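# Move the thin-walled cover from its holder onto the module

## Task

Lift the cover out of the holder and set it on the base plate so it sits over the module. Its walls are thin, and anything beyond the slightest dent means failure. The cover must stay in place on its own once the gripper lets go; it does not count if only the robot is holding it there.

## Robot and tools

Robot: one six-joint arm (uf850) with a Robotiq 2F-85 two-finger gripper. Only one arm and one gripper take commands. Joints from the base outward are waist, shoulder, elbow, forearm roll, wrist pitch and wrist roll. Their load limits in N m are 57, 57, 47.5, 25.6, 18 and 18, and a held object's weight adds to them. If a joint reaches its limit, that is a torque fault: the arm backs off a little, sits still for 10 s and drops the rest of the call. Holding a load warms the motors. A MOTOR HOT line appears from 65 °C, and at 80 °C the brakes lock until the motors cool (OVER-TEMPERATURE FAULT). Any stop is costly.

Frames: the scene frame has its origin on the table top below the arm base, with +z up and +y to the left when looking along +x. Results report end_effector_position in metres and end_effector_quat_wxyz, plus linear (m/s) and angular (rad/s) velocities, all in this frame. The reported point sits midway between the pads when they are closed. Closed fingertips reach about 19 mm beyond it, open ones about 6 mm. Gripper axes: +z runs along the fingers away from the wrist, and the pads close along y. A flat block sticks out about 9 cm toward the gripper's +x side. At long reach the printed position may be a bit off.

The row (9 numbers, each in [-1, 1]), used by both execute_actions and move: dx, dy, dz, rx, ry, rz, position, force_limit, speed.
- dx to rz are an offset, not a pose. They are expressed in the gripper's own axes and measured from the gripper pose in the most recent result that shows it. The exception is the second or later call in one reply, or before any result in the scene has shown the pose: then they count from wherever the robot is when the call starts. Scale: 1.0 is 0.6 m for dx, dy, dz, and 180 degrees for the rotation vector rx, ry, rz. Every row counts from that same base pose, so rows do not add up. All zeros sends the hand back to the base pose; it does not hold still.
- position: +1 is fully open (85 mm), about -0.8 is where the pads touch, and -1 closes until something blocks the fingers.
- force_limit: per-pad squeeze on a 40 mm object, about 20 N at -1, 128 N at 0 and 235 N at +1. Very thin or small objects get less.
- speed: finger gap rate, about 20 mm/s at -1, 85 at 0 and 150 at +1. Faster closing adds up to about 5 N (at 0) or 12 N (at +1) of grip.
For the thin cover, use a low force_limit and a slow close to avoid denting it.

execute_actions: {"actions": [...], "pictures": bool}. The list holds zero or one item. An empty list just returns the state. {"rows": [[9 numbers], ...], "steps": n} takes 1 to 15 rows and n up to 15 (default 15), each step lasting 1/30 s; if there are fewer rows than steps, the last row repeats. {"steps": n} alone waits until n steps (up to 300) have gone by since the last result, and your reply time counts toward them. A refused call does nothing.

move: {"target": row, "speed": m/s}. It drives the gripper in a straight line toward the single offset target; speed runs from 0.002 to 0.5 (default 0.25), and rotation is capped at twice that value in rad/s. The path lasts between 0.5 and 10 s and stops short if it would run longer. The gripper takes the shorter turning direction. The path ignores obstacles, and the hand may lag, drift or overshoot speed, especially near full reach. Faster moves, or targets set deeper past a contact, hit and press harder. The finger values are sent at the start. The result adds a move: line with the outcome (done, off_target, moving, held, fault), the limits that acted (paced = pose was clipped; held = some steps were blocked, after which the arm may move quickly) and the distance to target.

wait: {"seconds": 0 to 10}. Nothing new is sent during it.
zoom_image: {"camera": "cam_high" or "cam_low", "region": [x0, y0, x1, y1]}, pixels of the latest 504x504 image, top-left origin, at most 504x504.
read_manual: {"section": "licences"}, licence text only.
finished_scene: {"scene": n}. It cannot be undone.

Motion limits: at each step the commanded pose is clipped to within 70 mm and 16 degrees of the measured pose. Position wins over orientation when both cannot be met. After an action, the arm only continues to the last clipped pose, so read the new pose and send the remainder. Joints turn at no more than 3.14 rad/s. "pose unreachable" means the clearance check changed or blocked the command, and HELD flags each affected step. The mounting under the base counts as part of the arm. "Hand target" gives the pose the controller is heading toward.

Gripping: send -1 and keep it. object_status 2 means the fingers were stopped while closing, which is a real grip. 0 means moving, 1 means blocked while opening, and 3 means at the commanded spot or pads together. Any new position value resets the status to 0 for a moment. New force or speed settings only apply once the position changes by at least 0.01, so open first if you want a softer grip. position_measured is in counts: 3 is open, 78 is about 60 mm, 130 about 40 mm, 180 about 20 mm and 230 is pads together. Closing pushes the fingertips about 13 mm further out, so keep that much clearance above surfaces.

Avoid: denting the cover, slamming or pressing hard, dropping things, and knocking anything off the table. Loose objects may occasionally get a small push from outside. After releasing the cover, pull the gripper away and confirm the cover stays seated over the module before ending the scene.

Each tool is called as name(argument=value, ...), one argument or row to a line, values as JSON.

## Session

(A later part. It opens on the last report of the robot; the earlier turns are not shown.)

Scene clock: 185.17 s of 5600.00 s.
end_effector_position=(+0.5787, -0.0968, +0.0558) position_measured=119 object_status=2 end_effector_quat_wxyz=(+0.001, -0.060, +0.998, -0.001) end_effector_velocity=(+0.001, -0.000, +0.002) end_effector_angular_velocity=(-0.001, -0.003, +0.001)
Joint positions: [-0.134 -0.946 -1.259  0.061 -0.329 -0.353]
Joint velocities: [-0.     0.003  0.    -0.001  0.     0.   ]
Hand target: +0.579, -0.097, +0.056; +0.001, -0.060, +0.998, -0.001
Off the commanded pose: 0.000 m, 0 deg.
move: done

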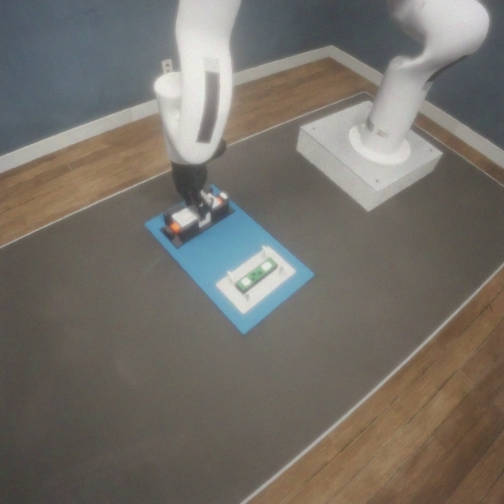

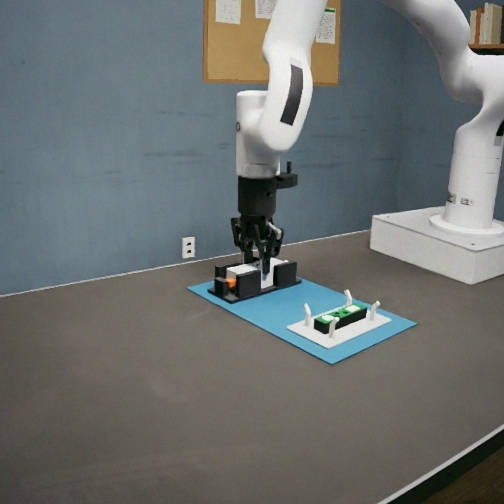

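move(
  target=[0,0,0,0,0,0,0.3,-1,0],
)

move(
  target=[0,-0.005,0.008,0,0,0,0.3,-1,0],
  speed=0.02,
)

zoom_image(
  camera="cam_low",
  region=[215, 230, 305, 300],
)

zoom_image(
  camera="cam_high",
  region=[165, 175, 235, 245],
)

execute_actions(
  actions=[
    {"rows": [[0,0,0,0,0,0,-1,-0.9,-1]], "steps": 8},
  ],
  pictures=false,
)

execute_actions(
  actions=[
    {"steps": 4},
  ],
  pictures=false,
)

execute_actions(
  actions=[
    {"steps": 4},
  ],
  pictures=false,
)

execute_actions(
  actions=[
    {"steps": 15},
  ],
  pictures=false,
)

Scene clock: 207.13 s of 5600.00 s.
end_effector_position=(+0.5787, -0.0968, +0.0559) position_measured=91 object_status=3 end_effector_quat_wxyz=(+0.001, -0.060, +0.998, -0.001) end_effector_velocity=(-0.000, -0.000, -0.000) end_effector_angular_velocity=(+0.001, +0.000, -0.002)
Joint positions: [-0.134 -0.946 -1.259  0.061 -0.329 -0.353]
Joint velocities: [-0.    -0.    -0.     0.002 -0.     0.   ]
Hand target: +0.579, -0.097, +0.056; +0.001, -0.060, +0.998, -0.001
Off the commanded pose: 0.000 m, 0 deg.
After step 90, 18.27 s passed at rest.
move: done

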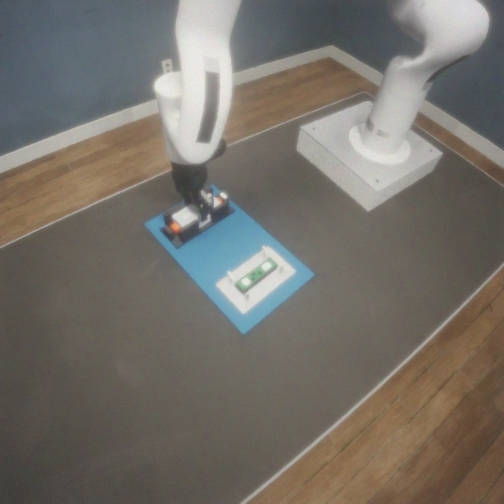

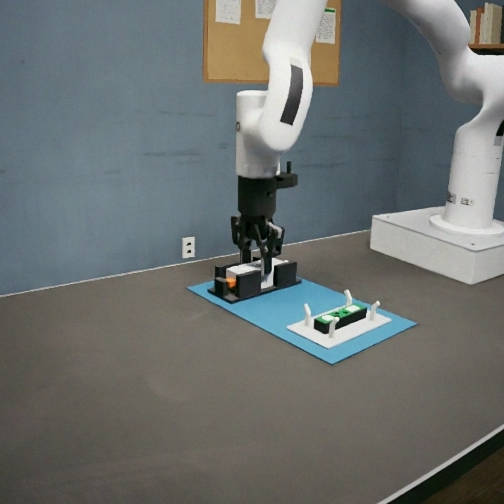

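Scene clock: 207.83 s of 5600.00 s.
end_effector_position=(+0.5791, -0.0998, +0.0511) position_measured=91 object_status=3 end_effector_quat_wxyz=(+0.001, -0.060, +0.998, -0.001) end_effector_velocity=(+0.000, -0.000, -0.001) end_effector_angular_velocity=(+0.000, +0.000, +0.000)
Joint positions: [-0.138 -0.957 -1.265  0.062 -0.324 -0.358]
Joint velocities: [-0.    -0.002 -0.001  0.     0.001 -0.001]
Hand target: +0.579, -0.100, +0.051; +0.001, -0.060, +0.998, -0.001
Off the commanded pose: 0.000 m, 0 deg.
move: done

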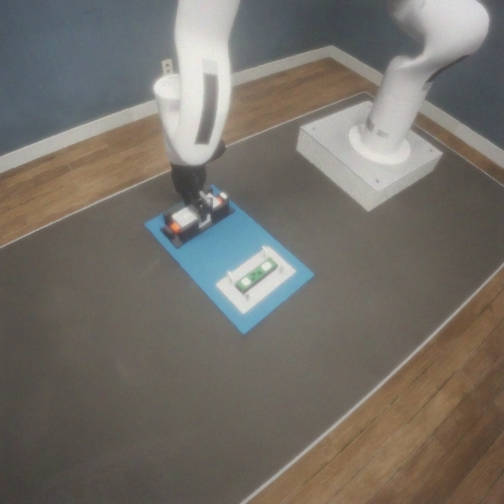

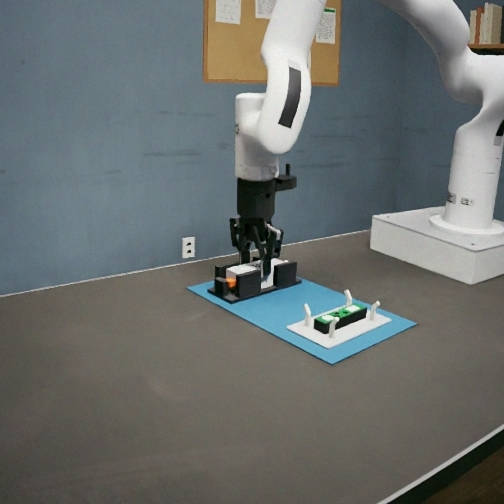

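Region (215, 230, 305, 300) of cam_low's 504x504 image, scaled by 5.600, with more detail than that image has.

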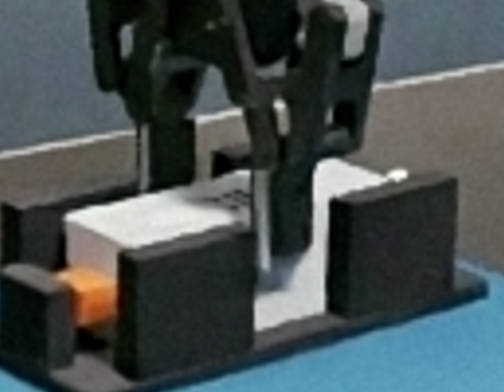

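Region (165, 175, 235, 245) of cam_high's 504x504 image, scaled by 7.200, with more detail than that image has.

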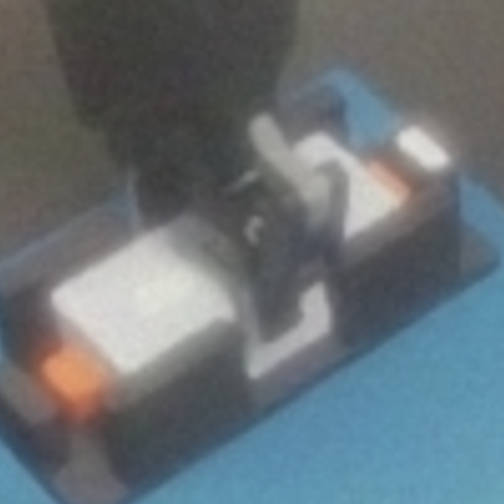

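Scene clock: 208.10 s of 5600.00 s.
end_effector_position=(+0.5790, -0.0996, +0.0511) position_measured=100 object_status=0 end_effector_quat_wxyz=(+0.001, -0.060, +0.998, -0.001) end_effector_velocity=(-0.000, +0.003, +0.001) end_effector_angular_velocity=(+0.002, +0.004, +0.003)
Joint positions: [-0.138 -0.957 -1.265  0.062 -0.324 -0.358]
Joint velocities: [ 0.005  0.002 -0.     0.002 -0.007  0.001]
Hand target: +0.579, -0.100, +0.051; +0.001, -0.060, +0.998, -0.001
Off the commanded pose: 0.000 m, 0 deg.
Steps of this call (steps 1 to 8: all 8 steps of this action). Readings (end_effector_position | what the end effector reports):
1: (+0.5791, -0.0998, +0.0511) | position_measured=91 object_status=0
2: (+0.5791, -0.0998, +0.0511) | position_measured=91 object_status=0
4: (+0.5791, -0.0998, +0.0511) | position_measured=93 object_status=0
8: the state above

Scene clock: 208.23 s of 5600.00 s.
end_effector_position=(+0.5788, -0.0991, +0.0511) position_measured=107 object_status=0 end_effector_quat_wxyz=(+0.000, -0.061, +0.998, -0.000) end_effector_velocity=(-0.002, +0.003, -0.001) end_effector_angular_velocity=(+0.002, +0.007, +0.002)
Joint positions: [-0.138 -0.957 -1.265  0.062 -0.325 -0.358]
Joint velocities: [ 0.004 -0.001  0.001  0.001 -0.005  0.   ]
Hand target: +0.579, -0.100, +0.051; +0.001, -0.060, +0.998, -0.001
Off the commanded pose: 0.001 m, 0 deg.
Steps of this call (steps 1 to 4: nothing new was sent). Readings (end_effector_position | what the end effector reports):
1: (+0.5789, -0.0994, +0.0511) | position_measured=102 object_status=0
2: (+0.5789, -0.0993, +0.0511) | position_measured=103 object_status=0
4: the state above

Scene clock: 208.37 s of 5600.00 s.
end_effector_position=(+0.5788, -0.0990, +0.0512) position_measured=113 object_status=0 end_effector_quat_wxyz=(+0.000, -0.061, +0.998, -0.000) end_effector_velocity=(+0.000, -0.002, +0.002) end_effector_angular_velocity=(-0.001, -0.000, -0.001)
Joint positions: [-0.137 -0.956 -1.265  0.062 -0.326 -0.358]
Joint velocities: [-0.003  0.002 -0.001 -0.002 -0.003 -0.   ]
Hand target: +0.579, -0.100, +0.051; +0.001, -0.060, +0.998, -0.001
Off the commanded pose: 0.001 m, 0 deg.
Steps of this call (steps 1 to 4: nothing new was sent). Readings (end_effector_position | what the end effector reports):
1: (+0.5788, -0.0991, +0.0511) | position_measured=108 object_status=0
2: (+0.5787, -0.0990, +0.0511) | position_measured=110 object_status=0
4: the state above

Scene clock: 208.87 s of 5600.00 s.
end_effector_position=(+0.5790, -0.0996, +0.0512) position_measured=119 object_status=2 end_effector_quat_wxyz=(+0.001, -0.061, +0.998, -0.001) end_effector_velocity=(+0.000, -0.001, -0.000) end_effector_angular_velocity=(-0.001, -0.001, +0.002)
Joint positions: [-0.138 -0.957 -1.265  0.062 -0.325 -0.358]
Joint velocities: [-0.001 -0.001 -0.001 -0.003  0.001 -0.   ]
Hand target: +0.579, -0.100, +0.051; +0.001, -0.060, +0.998, -0.001
Off the commanded pose: 0.000 m, 0 deg.
Steps of this call (steps 1 to 15: nothing new was sent). Readings (end_effector_position | what the end effector reports):
1: (+0.5788, -0.0991, +0.0513) | position_measured=115 object_status=0
2: (+0.5789, -0.0991, +0.0514) | position_measured=116 object_status=0
4: (+0.5789, -0.0992, +0.0514) | position_measured=119 object_status=0
8: (+0.5790, -0.0994, +0.0513) | position_measured=119 object_status=0
15: the state above

move(
  target=[0,0,-0.008,0,0,0,-1,-0.9,-1],
  speed=0.005,
)

zoom_image(
  camera="cam_low",
  region=[215, 230, 305, 300],
)

Scene clock: 216.43 s of 5600.00 s.
end_effector_position=(+0.5788, -0.0996, +0.0559) position_measured=119 object_status=2 end_effector_quat_wxyz=(+0.000, -0.060, +0.998, -0.001) end_effector_velocity=(-0.000, +0.000, -0.000) end_effector_angular_velocity=(+0.001, +0.000, -0.002)
Joint positions: [-0.139 -0.947 -1.262  0.061 -0.331 -0.357]
Joint velocities: [ 0.    -0.001 -0.     0.003 -0.     0.   ]
Hand target: +0.579, -0.100, +0.056; +0.001, -0.061, +0.998, -0.001
Off the commanded pose: 0.000 m, 0 deg.
After step 90, 3.37 s passed at rest.
move: done

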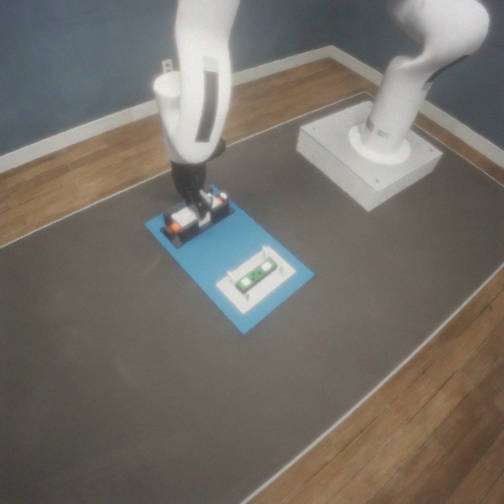

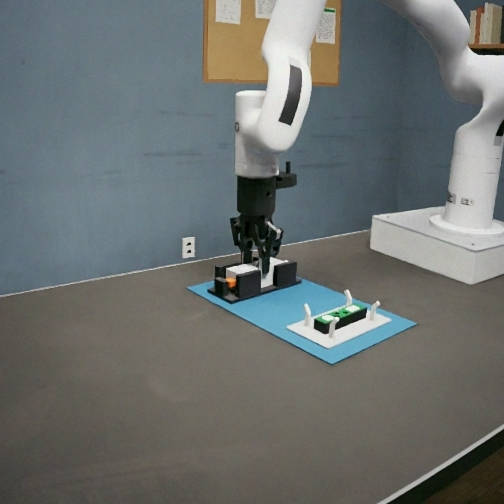

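Region (215, 230, 305, 300) of cam_low's 504x504 image, scaled by 5.600, with more detail than that image has.

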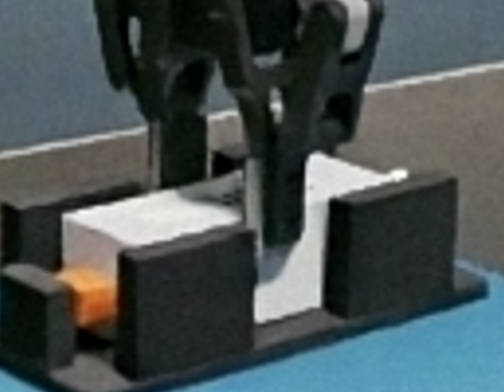

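move(
  target=[0,0,-0.008,0,0,0,-1,-0.9,-1],
  speed=0.005,
)

zoom_image(
  camera="cam_low",
  region=[215, 230, 305, 300],
)

Scene clock: 230.63 s of 5600.00 s.
end_effector_position=(+0.5789, -0.0997, +0.0607) position_measured=119 object_status=2 end_effector_quat_wxyz=(+0.001, -0.060, +0.998, -0.001) end_effector_velocity=(+0.001, -0.000, +0.000) end_effector_angular_velocity=(-0.001, -0.001, +0.002)
Joint positions: [-0.139 -0.938 -1.259  0.059 -0.337 -0.356]
Joint velocities: [ 0.     0.    -0.002 -0.002 -0.001  0.   ]
Hand target: +0.579, -0.100, +0.061; +0.000, -0.060, +0.998, -0.001
Off the commanded pose: 0.000 m, 0 deg.
After step 90, 10.03 s passed at rest.
move: done

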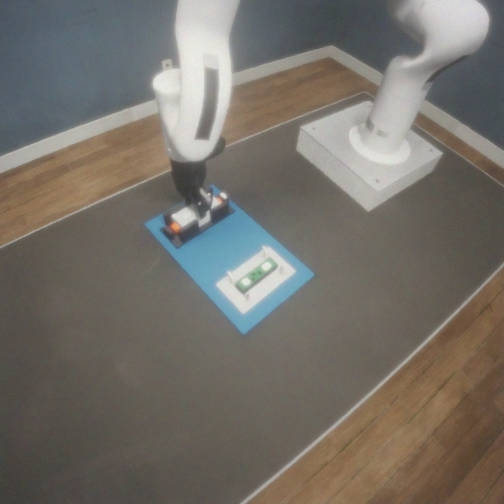

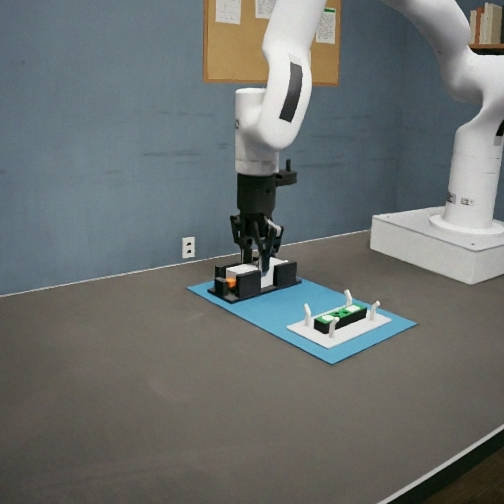

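Region (215, 230, 305, 300) of cam_low's 504x504 image, scaled by 5.600, with more detail than that image has.

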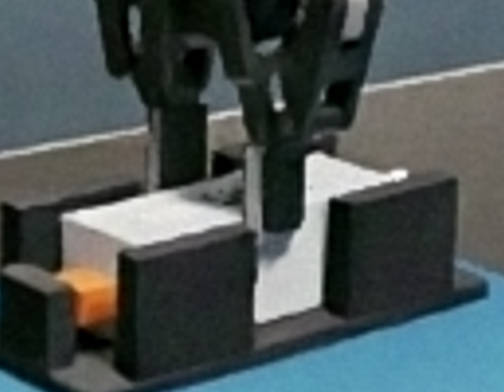

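move(
  target=[0,0,0,0,0,0,0.3,-1,0],
)

move(
  target=[-0.002,0,0.031,0,0,0,0.3,-1,0],
  speed=0.02,
)

execute_actions(
  actions=[
    {"rows": [[0,0,0,0,0,0,-1,-0.83,-1]], "steps": 12},
  ],
  pictures=false,
)

execute_actions(
  actions=[
    {"steps": 4},
  ],
  pictures=false,
)

execute_actions(
  actions=[
    {"steps": 15},
  ],
)

zoom_image(
  camera="cam_low",
  region=[215, 230, 305, 300],
)

move(
  target=[0,0,-0.01,0,0,0,-1,-0.83,-1],
  speed=0.005,
)

zoom_image(
  camera="cam_low",
  region=[215, 230, 305, 300],
)

Scene clock: 256.87 s of 5600.00 s.
end_effector_position=(+0.5790, -0.0997, +0.0607) position_measured=91 object_status=3 end_effector_quat_wxyz=(+0.001, -0.060, +0.998, -0.001) end_effector_velocity=(-0.001, +0.000, -0.001) end_effector_angular_velocity=(+0.001, +0.002, -0.001)
Joint positions: [-0.139 -0.937 -1.259  0.059 -0.337 -0.356]
Joint velocities: [ 0.    -0.001  0.001  0.001 -0.     0.   ]
Hand target: +0.579, -0.100, +0.061; +0.001, -0.060, +0.998, -0.001
Off the commanded pose: 0.000 m, 0 deg.
After step 90, 22.53 s passed at rest.
move: done

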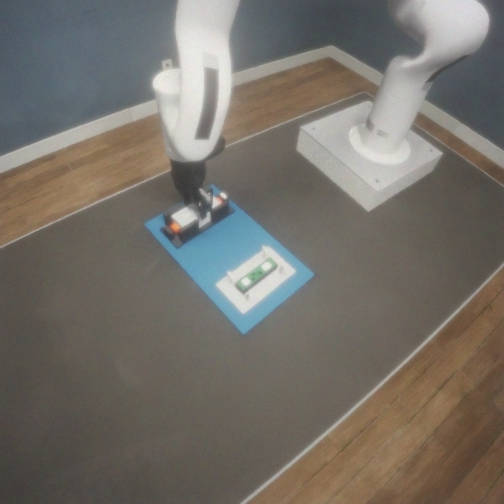

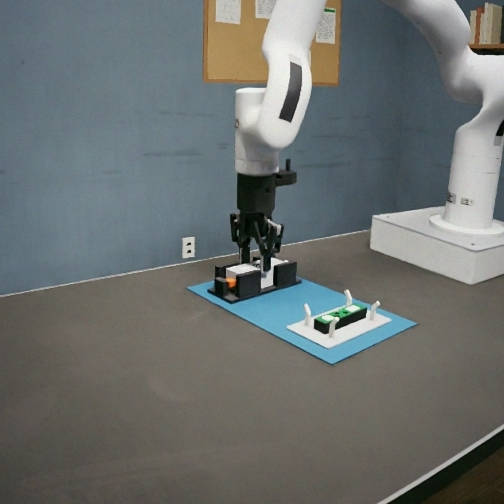

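Scene clock: 258.07 s of 5600.00 s.
end_effector_position=(+0.5803, -0.0996, +0.0422) position_measured=91 object_status=3 end_effector_quat_wxyz=(+0.001, -0.060, +0.998, -0.001) end_effector_velocity=(+0.001, +0.000, +0.000) end_effector_angular_velocity=(+0.001, -0.002, -0.002)
Joint positions: [-0.138 -0.977 -1.276  0.064 -0.315 -0.359]
Joint velocities: [ 0.     0.    -0.001  0.003  0.001 -0.   ]
Hand target: +0.580, -0.100, +0.042; +0.001, -0.060, +0.998, -0.001
Off the commanded pose: 0.000 m, 0 deg.
move: done

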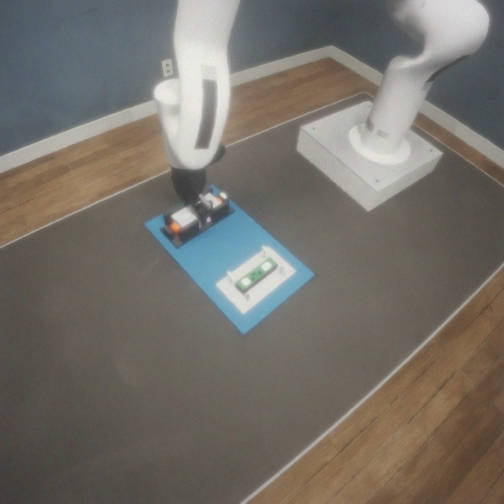

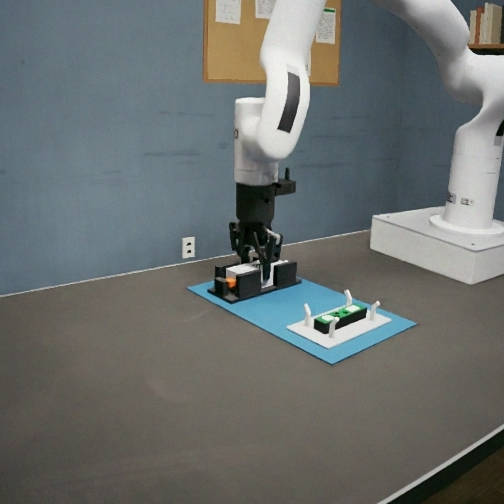

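Scene clock: 258.47 s of 5600.00 s.
end_effector_position=(+0.5801, -0.0992, +0.0422) position_measured=107 object_status=0 end_effector_quat_wxyz=(+0.000, -0.061, +0.998, -0.000) end_effector_velocity=(-0.002, +0.003, -0.000) end_effector_angular_velocity=(+0.002, +0.008, +0.002)
Joint positions: [-0.137 -0.977 -1.276  0.064 -0.316 -0.359]
Joint velocities: [ 0.005  0.     0.001  0.002 -0.007  0.001]
Hand target: +0.580, -0.100, +0.042; +0.001, -0.060, +0.998, -0.001
Off the commanded pose: 0.000 m, 0 deg.
Steps of this call (steps 1 to 12: all 12 steps of this action). Readings (end_effector_position | what the end effector reports):
1: (+0.5803, -0.0996, +0.0422) | position_measured=91 object_status=0
2: (+0.5803, -0.0996, +0.0422) | position_measured=91 object_status=0
4: (+0.5803, -0.0996, +0.0422) | position_measured=93 object_status=0
8: (+0.5803, -0.0996, +0.0422) | position_measured=100 object_status=0
12: the state above

Scene clock: 258.60 s of 5600.00 s.
end_effector_position=(+0.5802, -0.0991, +0.0424) position_measured=113 object_status=0 end_effector_quat_wxyz=(+0.000, -0.061, +0.998, -0.000) end_effector_velocity=(+0.000, -0.001, +0.001) end_effector_angular_velocity=(-0.000, -0.000, -0.001)
Joint positions: [-0.137 -0.976 -1.276  0.064 -0.316 -0.359]
Joint velocities: [-0.002  0.002 -0.001 -0.001 -0.002 -0.   ]
Hand target: +0.580, -0.100, +0.042; +0.001, -0.060, +0.998, -0.001
Off the commanded pose: 0.001 m, 0 deg.
Steps of this call (steps 1 to 4: nothing new was sent). Readings (end_effector_position | what the end effector reports):
1: (+0.5801, -0.0991, +0.0423) | position_measured=109 object_status=0
2: (+0.5801, -0.0990, +0.0423) | position_measured=110 object_status=0
4: the state above

Scene clock: 259.10 s of 5600.00 s.
end_effector_position=(+0.5804, -0.0995, +0.0424) position_measured=121 object_status=2 end_effector_quat_wxyz=(+0.001, -0.061, +0.998, -0.001) end_effector_velocity=(-0.001, -0.001, -0.002) end_effector_angular_velocity=(-0.001, -0.000, +0.002)
Joint positions: [-0.137 -0.976 -1.276  0.064 -0.315 -0.359]
Joint velocities: [-0.001 -0.003  0.001 -0.001  0.004 -0.001]
Hand target: +0.580, -0.100, +0.042; +0.001, -0.060, +0.998, -0.001
Off the commanded pose: 0.000 m, 0 deg.
Steps of this call (steps 1 to 15: nothing new was sent). Readings (end_effector_position | what the end effector reports):
1: (+0.5802, -0.0991, +0.0425) | position_measured=115 object_status=0
2: (+0.5802, -0.0992, +0.0425) | position_measured=116 object_status=0
4: (+0.5803, -0.0992, +0.0426) | position_measured=119 object_status=0
8: (+0.5804, -0.0993, +0.0426) | position_measured=121 object_status=0
15: the state above

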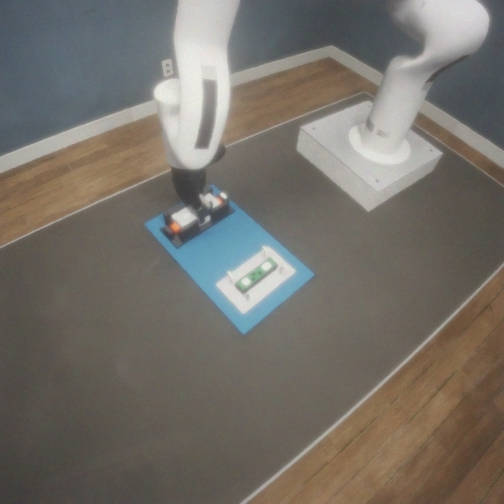

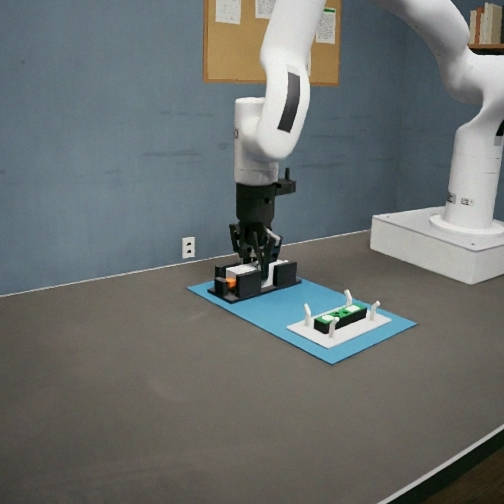

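Region (215, 230, 305, 300) of cam_low's 504x504 image, scaled by 5.600, with more detail than that image has.

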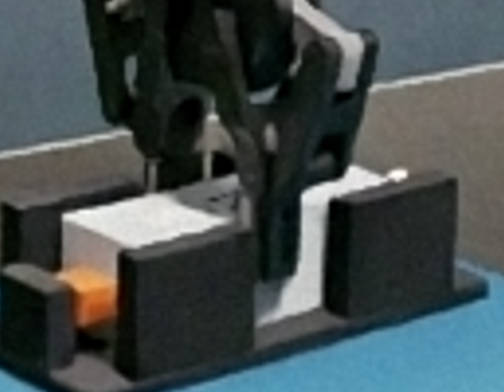

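Scene clock: 260.77 s of 5600.00 s.
end_effector_position=(+0.5800, -0.0995, +0.0481) position_measured=121 object_status=2 end_effector_quat_wxyz=(+0.000, -0.060, +0.998, -0.001) end_effector_velocity=(+0.001, +0.000, +0.000) end_effector_angular_velocity=(-0.000, -0.002, -0.000)
Joint positions: [-0.138 -0.965 -1.271  0.062 -0.323 -0.358]
Joint velocities: [ 0.     0.001 -0.     0.     0.001  0.   ]
Hand target: +0.580, -0.100, +0.048; +0.001, -0.060, +0.998, -0.001
Off the commanded pose: 0.000 m, 0 deg.
move: done

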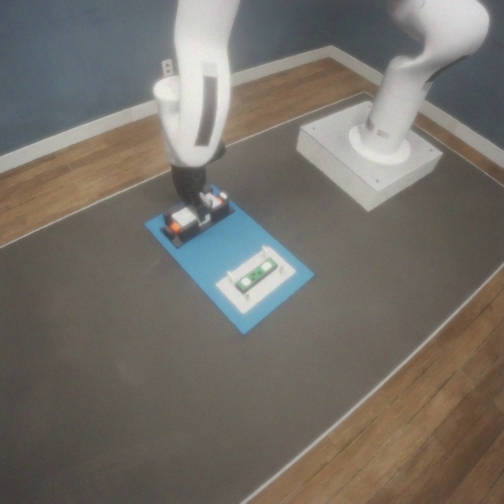

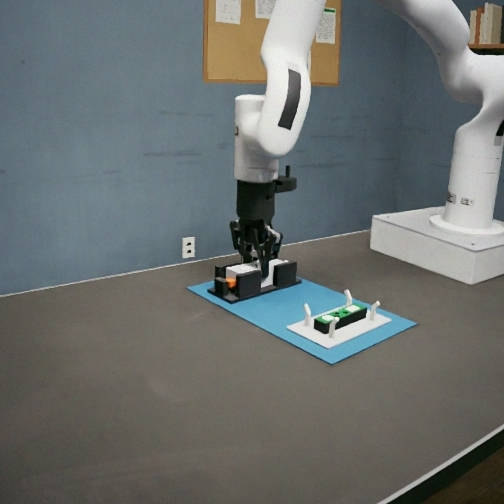

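Region (215, 230, 305, 300) of cam_low's 504x504 image, scaled by 5.600, with more detail than that image has.

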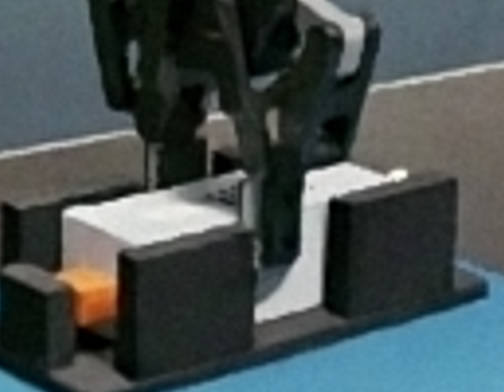

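zoom_image(
  camera="cam_low",
  region=[205, 260, 250, 305],
)

zoom_image(
  camera="cam_high",
  region=[155, 205, 200, 250],
)

zoom_image(
  camera="cam_high",
  region=[205, 180, 240, 215],
)

Region (205, 260, 250, 305) of cam_low's 504x504 image, scaled by 11.200, with more detail than that image has.

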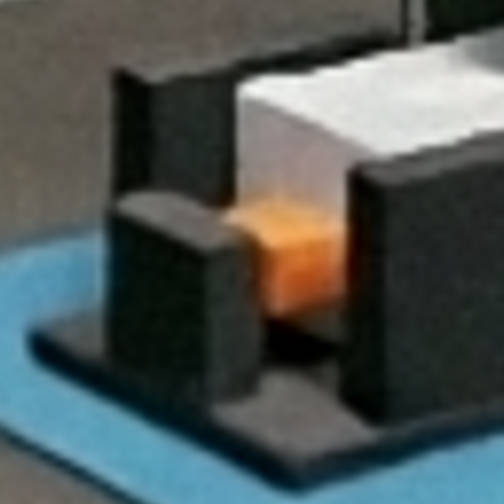

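Region (155, 205, 200, 250) of cam_high's 504x504 image, scaled by 11.200, with more detail than that image has.

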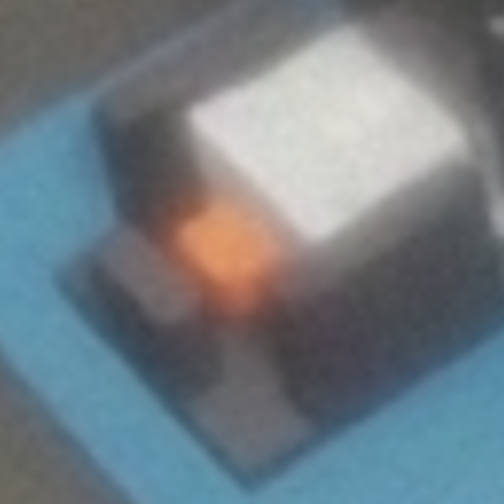

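Region (205, 180, 240, 215) of cam_high's 504x504 image, scaled by 14.400, with more detail than that image has.

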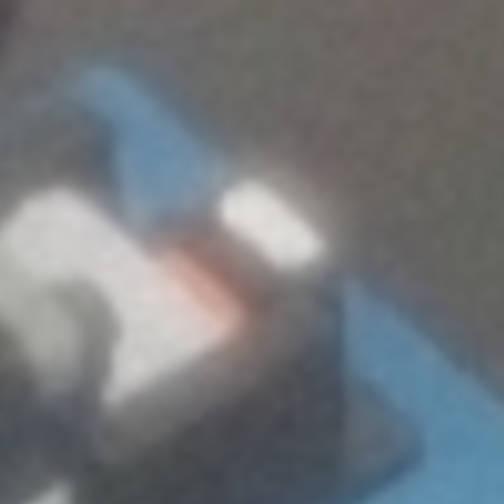

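move(
  target=[0,0,0,0,0,0,-0.98,-0.76,-1],
)

move(
  target=[0,0,-0.007,0,0,0,-0.98,-0.76,-1],
  speed=0.005,
)

zoom_image(
  camera="cam_low",
  region=[215, 230, 305, 300],
)

Scene clock: 280.60 s of 5600.00 s.
end_effector_position=(+0.5802, -0.0996, +0.0483) position_measured=125 object_status=2 end_effector_quat_wxyz=(+0.001, -0.060, +0.998, -0.001) end_effector_velocity=(-0.000, -0.000, +0.000) end_effector_angular_velocity=(-0.000, -0.000, +0.000)
Joint positions: [-0.138 -0.964 -1.271  0.062 -0.323 -0.358]
Joint velocities: [-0.  0.  0. -0.  0.  0.]
Hand target: +0.580, -0.100, +0.048; +0.000, -0.060, +0.998, -0.001
Off the commanded pose: 0.000 m, 0 deg.
After step 90, 16.13 s passed at rest.
move: done

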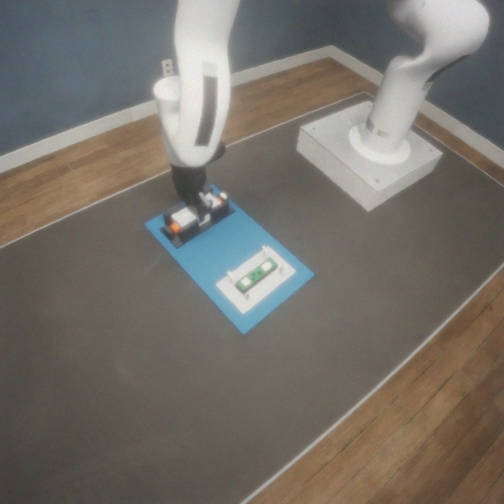

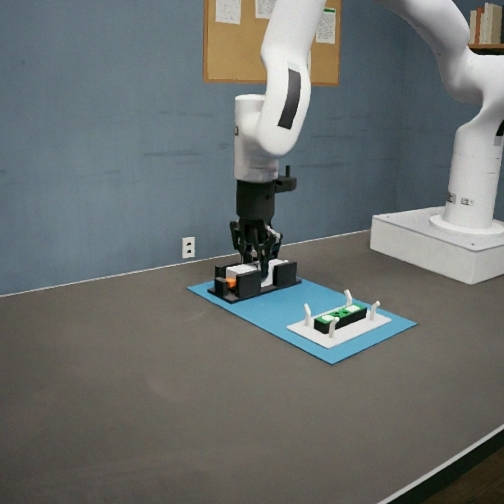

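Scene clock: 281.67 s of 5600.00 s.
end_effector_position=(+0.5802, -0.0997, +0.0524) position_measured=125 object_status=2 end_effector_quat_wxyz=(+0.001, -0.060, +0.998, -0.001) end_effector_velocity=(-0.001, +0.000, -0.001) end_effector_angular_velocity=(-0.000, +0.003, +0.002)
Joint positions: [-0.138 -0.956 -1.268  0.061 -0.328 -0.357]
Joint velocities: [ 0.    -0.001  0.002 -0.002  0.     0.   ]
Hand target: +0.580, -0.100, +0.052; +0.001, -0.060, +0.998, -0.001
Off the commanded pose: 0.000 m, 0 deg.
move: done

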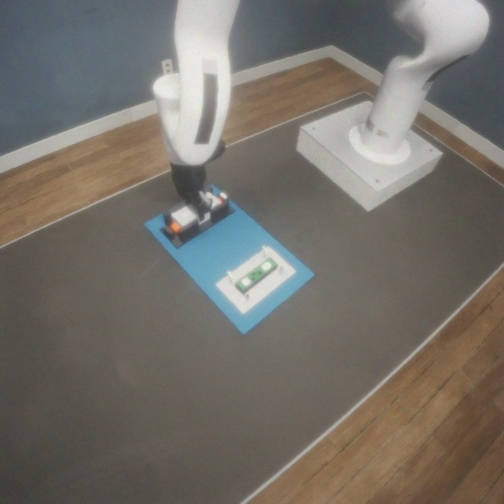

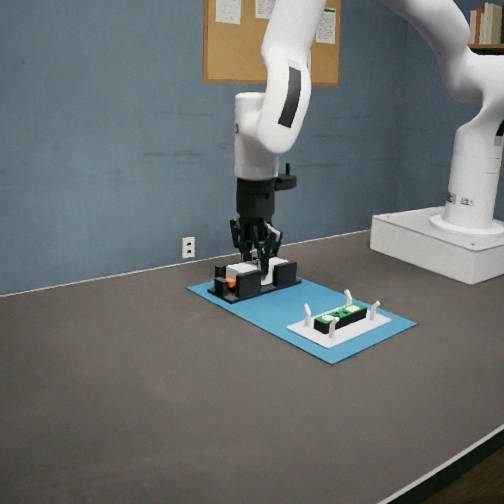

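Region (215, 230, 305, 300) of cam_low's 504x504 image, scaled by 5.600, with more detail than that image has.

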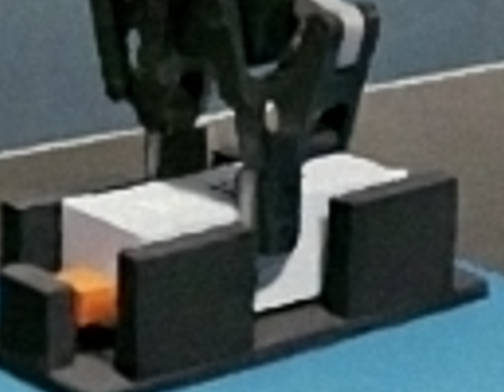

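move(
  target=[0,0,-0.13,0,0,0,-0.98,-0.76,-1],
  speed=0.04,
)

zoom_image(
  camera="cam_low",
  region=[280, 280, 400, 355],
)

zoom_image(
  camera="cam_high",
  region=[210, 235, 305, 320],
)

Scene clock: 288.13 s of 5600.00 s.
end_effector_position=(+0.5799, -0.0995, +0.1303) position_measured=125 object_status=2 end_effector_quat_wxyz=(+0.000, -0.060, +0.998, -0.001) end_effector_velocity=(-0.000, +0.000, +0.000) end_effector_angular_velocity=(+0.000, +0.001, +0.000)
Joint positions: [-0.141 -0.806 -1.23   0.046 -0.44  -0.343]
Joint velocities: [ 0.     0.001  0.001 -0.    -0.001  0.   ]
Hand target: +0.580, -0.100, +0.130; +0.001, -0.060, +0.998, -0.001
Off the commanded pose: 0.000 m, 0 deg.
After step 90, 1.23 s passed at rest.
move: done

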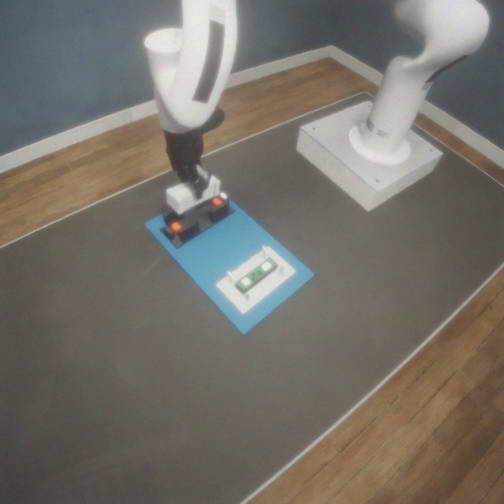

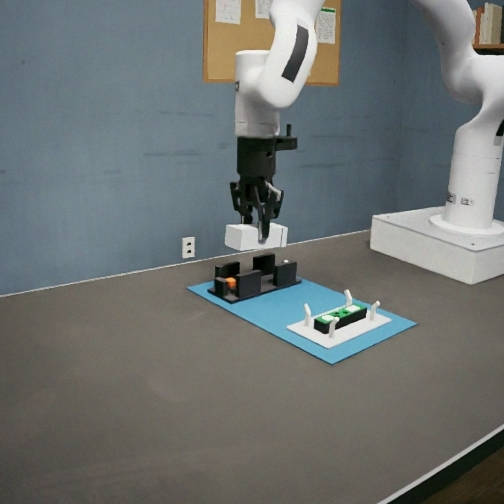

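Region (280, 280, 400, 355) of cam_low's 504x504 image, scaled by 4.200, with more detail than that image has; it fills the top 315 rows of this view, and the rest is white.

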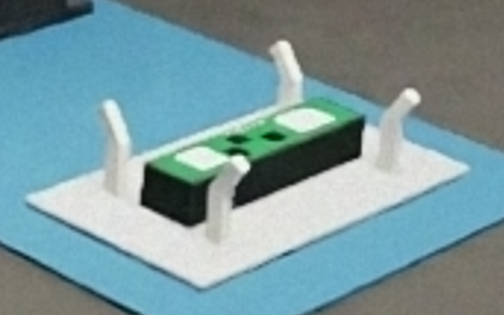

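Region (210, 235, 305, 320) of cam_high's 504x504 image, scaled by 5.305, with more detail than that image has; it fills the top 451 rows of this view, and the rest is white.

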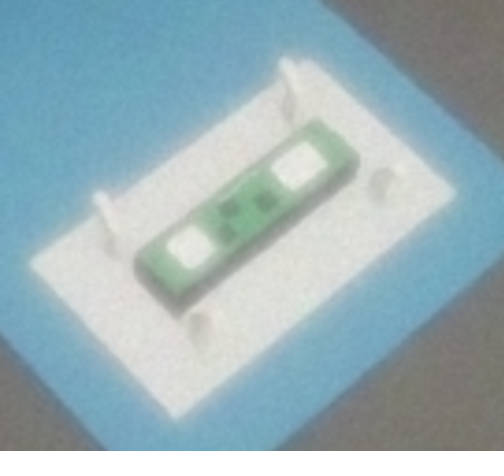

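move(
  target=[0.003,0.378,0.04,0,0,0,-0.98,-0.76,-1],
  speed=0.12,
)

zoom_image(
  camera="cam_low",
  region=[280, 240, 400, 355],
)

zoom_image(
  camera="cam_high",
  region=[210, 225, 305, 320],
)

Scene clock: 303.67 s of 5600.00 s.
end_effector_position=(+0.5510, +0.1252, +0.1060) position_measured=125 object_status=2 end_effector_quat_wxyz=(+0.000, -0.060, +0.998, -0.001) end_effector_velocity=(-0.000, +0.002, -0.000) end_effector_angular_velocity=(-0.000, +0.001, -0.002)
Joint positions: [ 0.251 -0.797 -1.15   0.068 -0.361  0.027]
Joint velocities: [ 0.003 -0.001 -0.     0.    -0.     0.004]
Hand target: +0.551, +0.125, +0.106; +0.000, -0.060, +0.998, -0.001
Off the commanded pose: 0.000 m, 0 deg.
After step 90, 10.27 s passed at rest.
move: done

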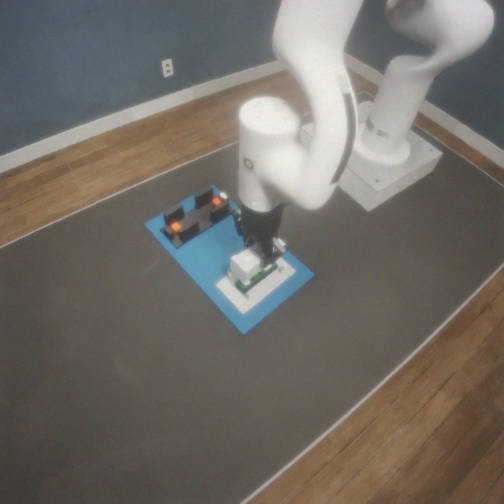

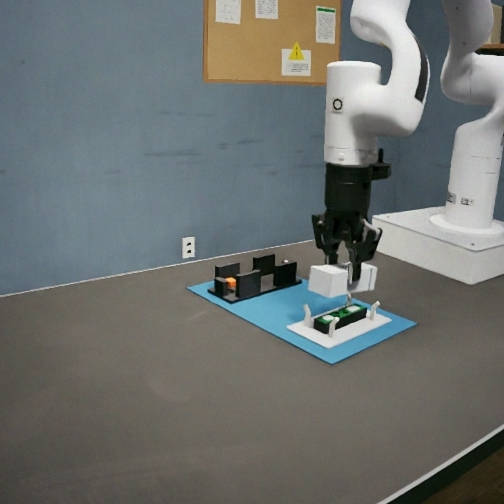

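Region (280, 240, 400, 355) of cam_low's 504x504 image, scaled by 4.200, with more detail than that image has; it fills the top 483 rows of this view, and the rest is white.

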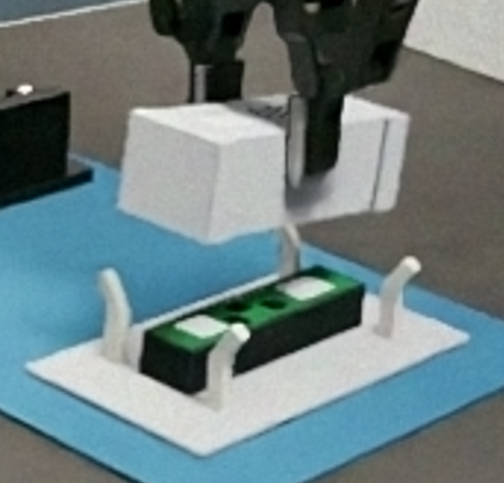

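Region (210, 225, 305, 320) of cam_high's 504x504 image, scaled by 5.305, with more detail than that image has.

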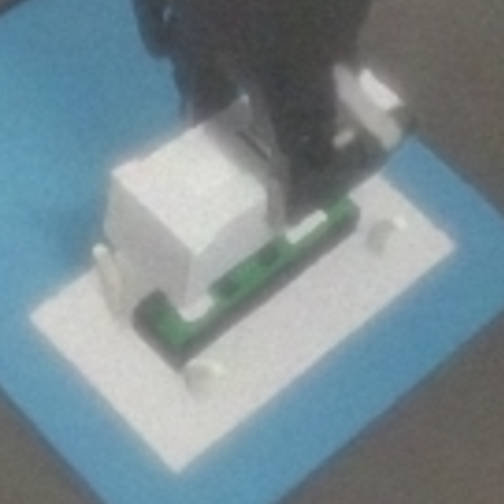

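move(
  target=[0,0,0.02,0,0.033,0,-0.98,-0.76,-1],
  speed=0.04,
)

zoom_image(
  camera="cam_low",
  region=[280, 240, 400, 355],
)

zoom_image(
  camera="cam_high",
  region=[210, 225, 305, 320],
)

Scene clock: 319.00 s of 5600.00 s.
end_effector_position=(+0.5510, +0.1252, +0.0940) position_measured=125 object_status=2 end_effector_quat_wxyz=(-0.051, -0.060, +0.997, -0.004) end_effector_velocity=(-0.001, -0.000, -0.001) end_effector_angular_velocity=(-0.001, +0.006, -0.000)
Joint positions: [ 0.247 -0.869 -1.247  0.07  -0.489  0.022]
Joint velocities: [-0.    -0.004 -0.004  0.    -0.006 -0.   ]
Hand target: +0.551, +0.125, +0.094; -0.051, -0.060, +0.997, -0.004
Off the commanded pose: 0.000 m, 0 deg.
After step 90, 10.80 s passed at rest.
move: done

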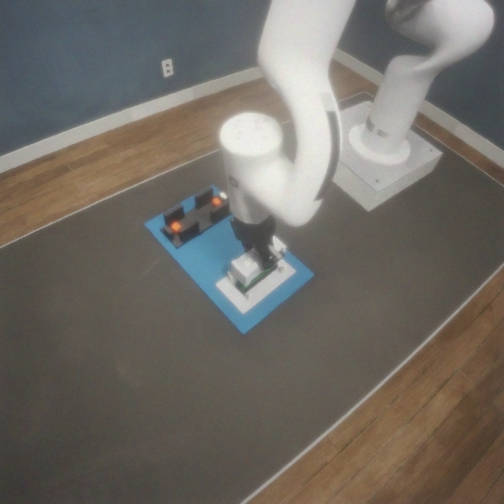

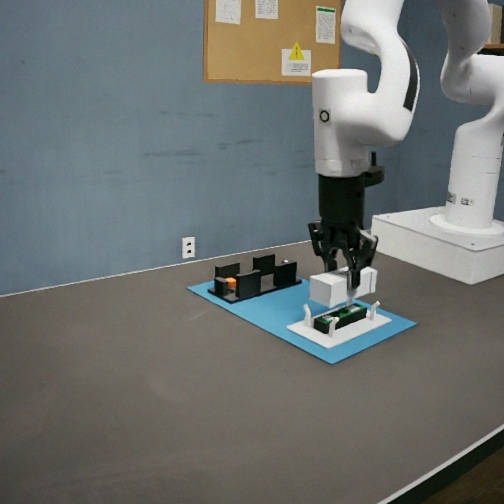

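Region (280, 240, 400, 355) of cam_low's 504x504 image, scaled by 4.200, with more detail than that image has; it fills the top 483 rows of this view, and the rest is white.

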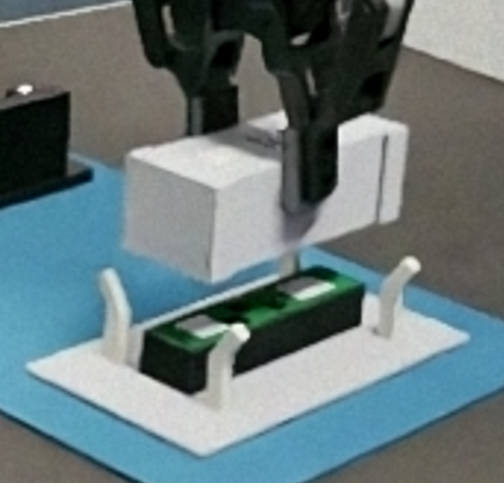

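Region (210, 225, 305, 320) of cam_high's 504x504 image, scaled by 5.305, with more detail than that image has.

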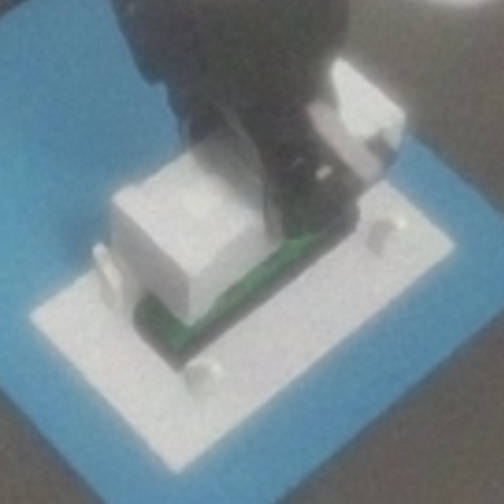

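move(
  target=[-0.0074,0,0.0227,0,0,0,-0.98,-0.76,-1],
  speed=0.03,
)

zoom_image(
  camera="cam_low",
  region=[280, 240, 400, 355],
)

zoom_image(
  camera="cam_high",
  region=[210, 225, 305, 320],
)

Scene clock: 336.20 s of 5600.00 s.
end_effector_position=(+0.5541, +0.1255, +0.0801) position_measured=125 object_status=2 end_effector_quat_wxyz=(-0.051, -0.060, +0.997, -0.004) end_effector_velocity=(+0.001, +0.000, +0.000) end_effector_angular_velocity=(+0.001, -0.003, -0.001)
Joint positions: [ 0.247 -0.901 -1.265  0.072 -0.474  0.02 ]
Joint velocities: [-0.    -0.001 -0.003  0.001  0.001 -0.   ]
Hand target: +0.554, +0.126, +0.080; -0.051, -0.060, +0.997, -0.004
Off the commanded pose: 0.000 m, 0 deg.
After step 90, 13.47 s passed at rest.
move: done

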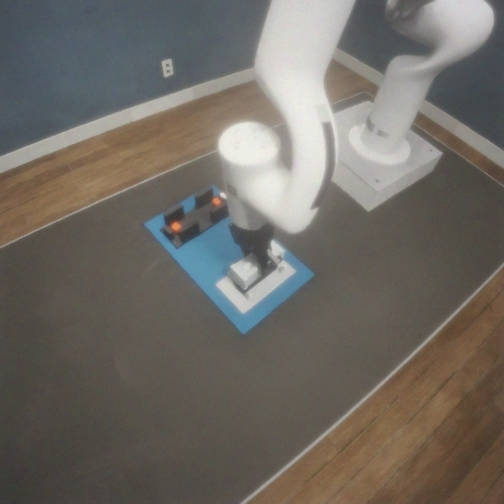

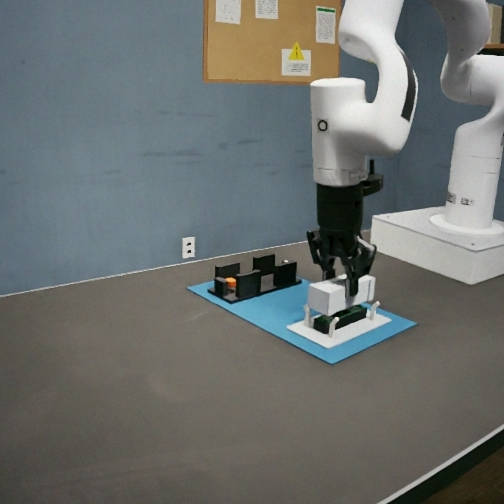

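Region (280, 240, 400, 355) of cam_low's 504x504 image, scaled by 4.200, with more detail than that image has; it fills the top 483 rows of this view, and the rest is white.

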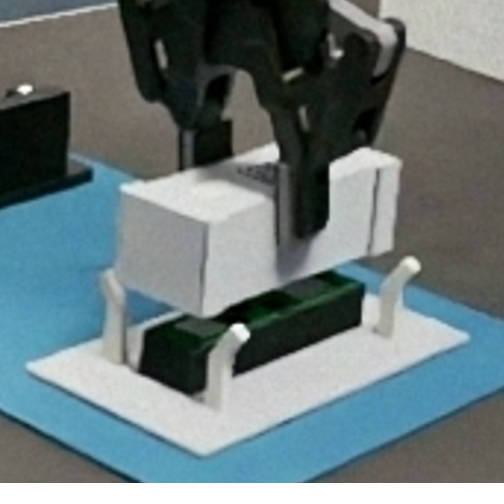

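Region (210, 225, 305, 320) of cam_high's 504x504 image, scaled by 5.305, with more detail than that image has.

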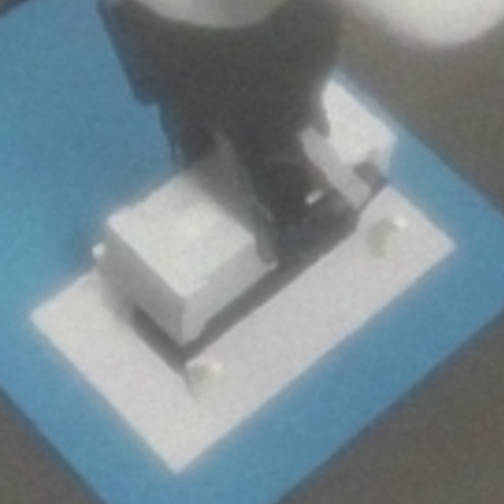

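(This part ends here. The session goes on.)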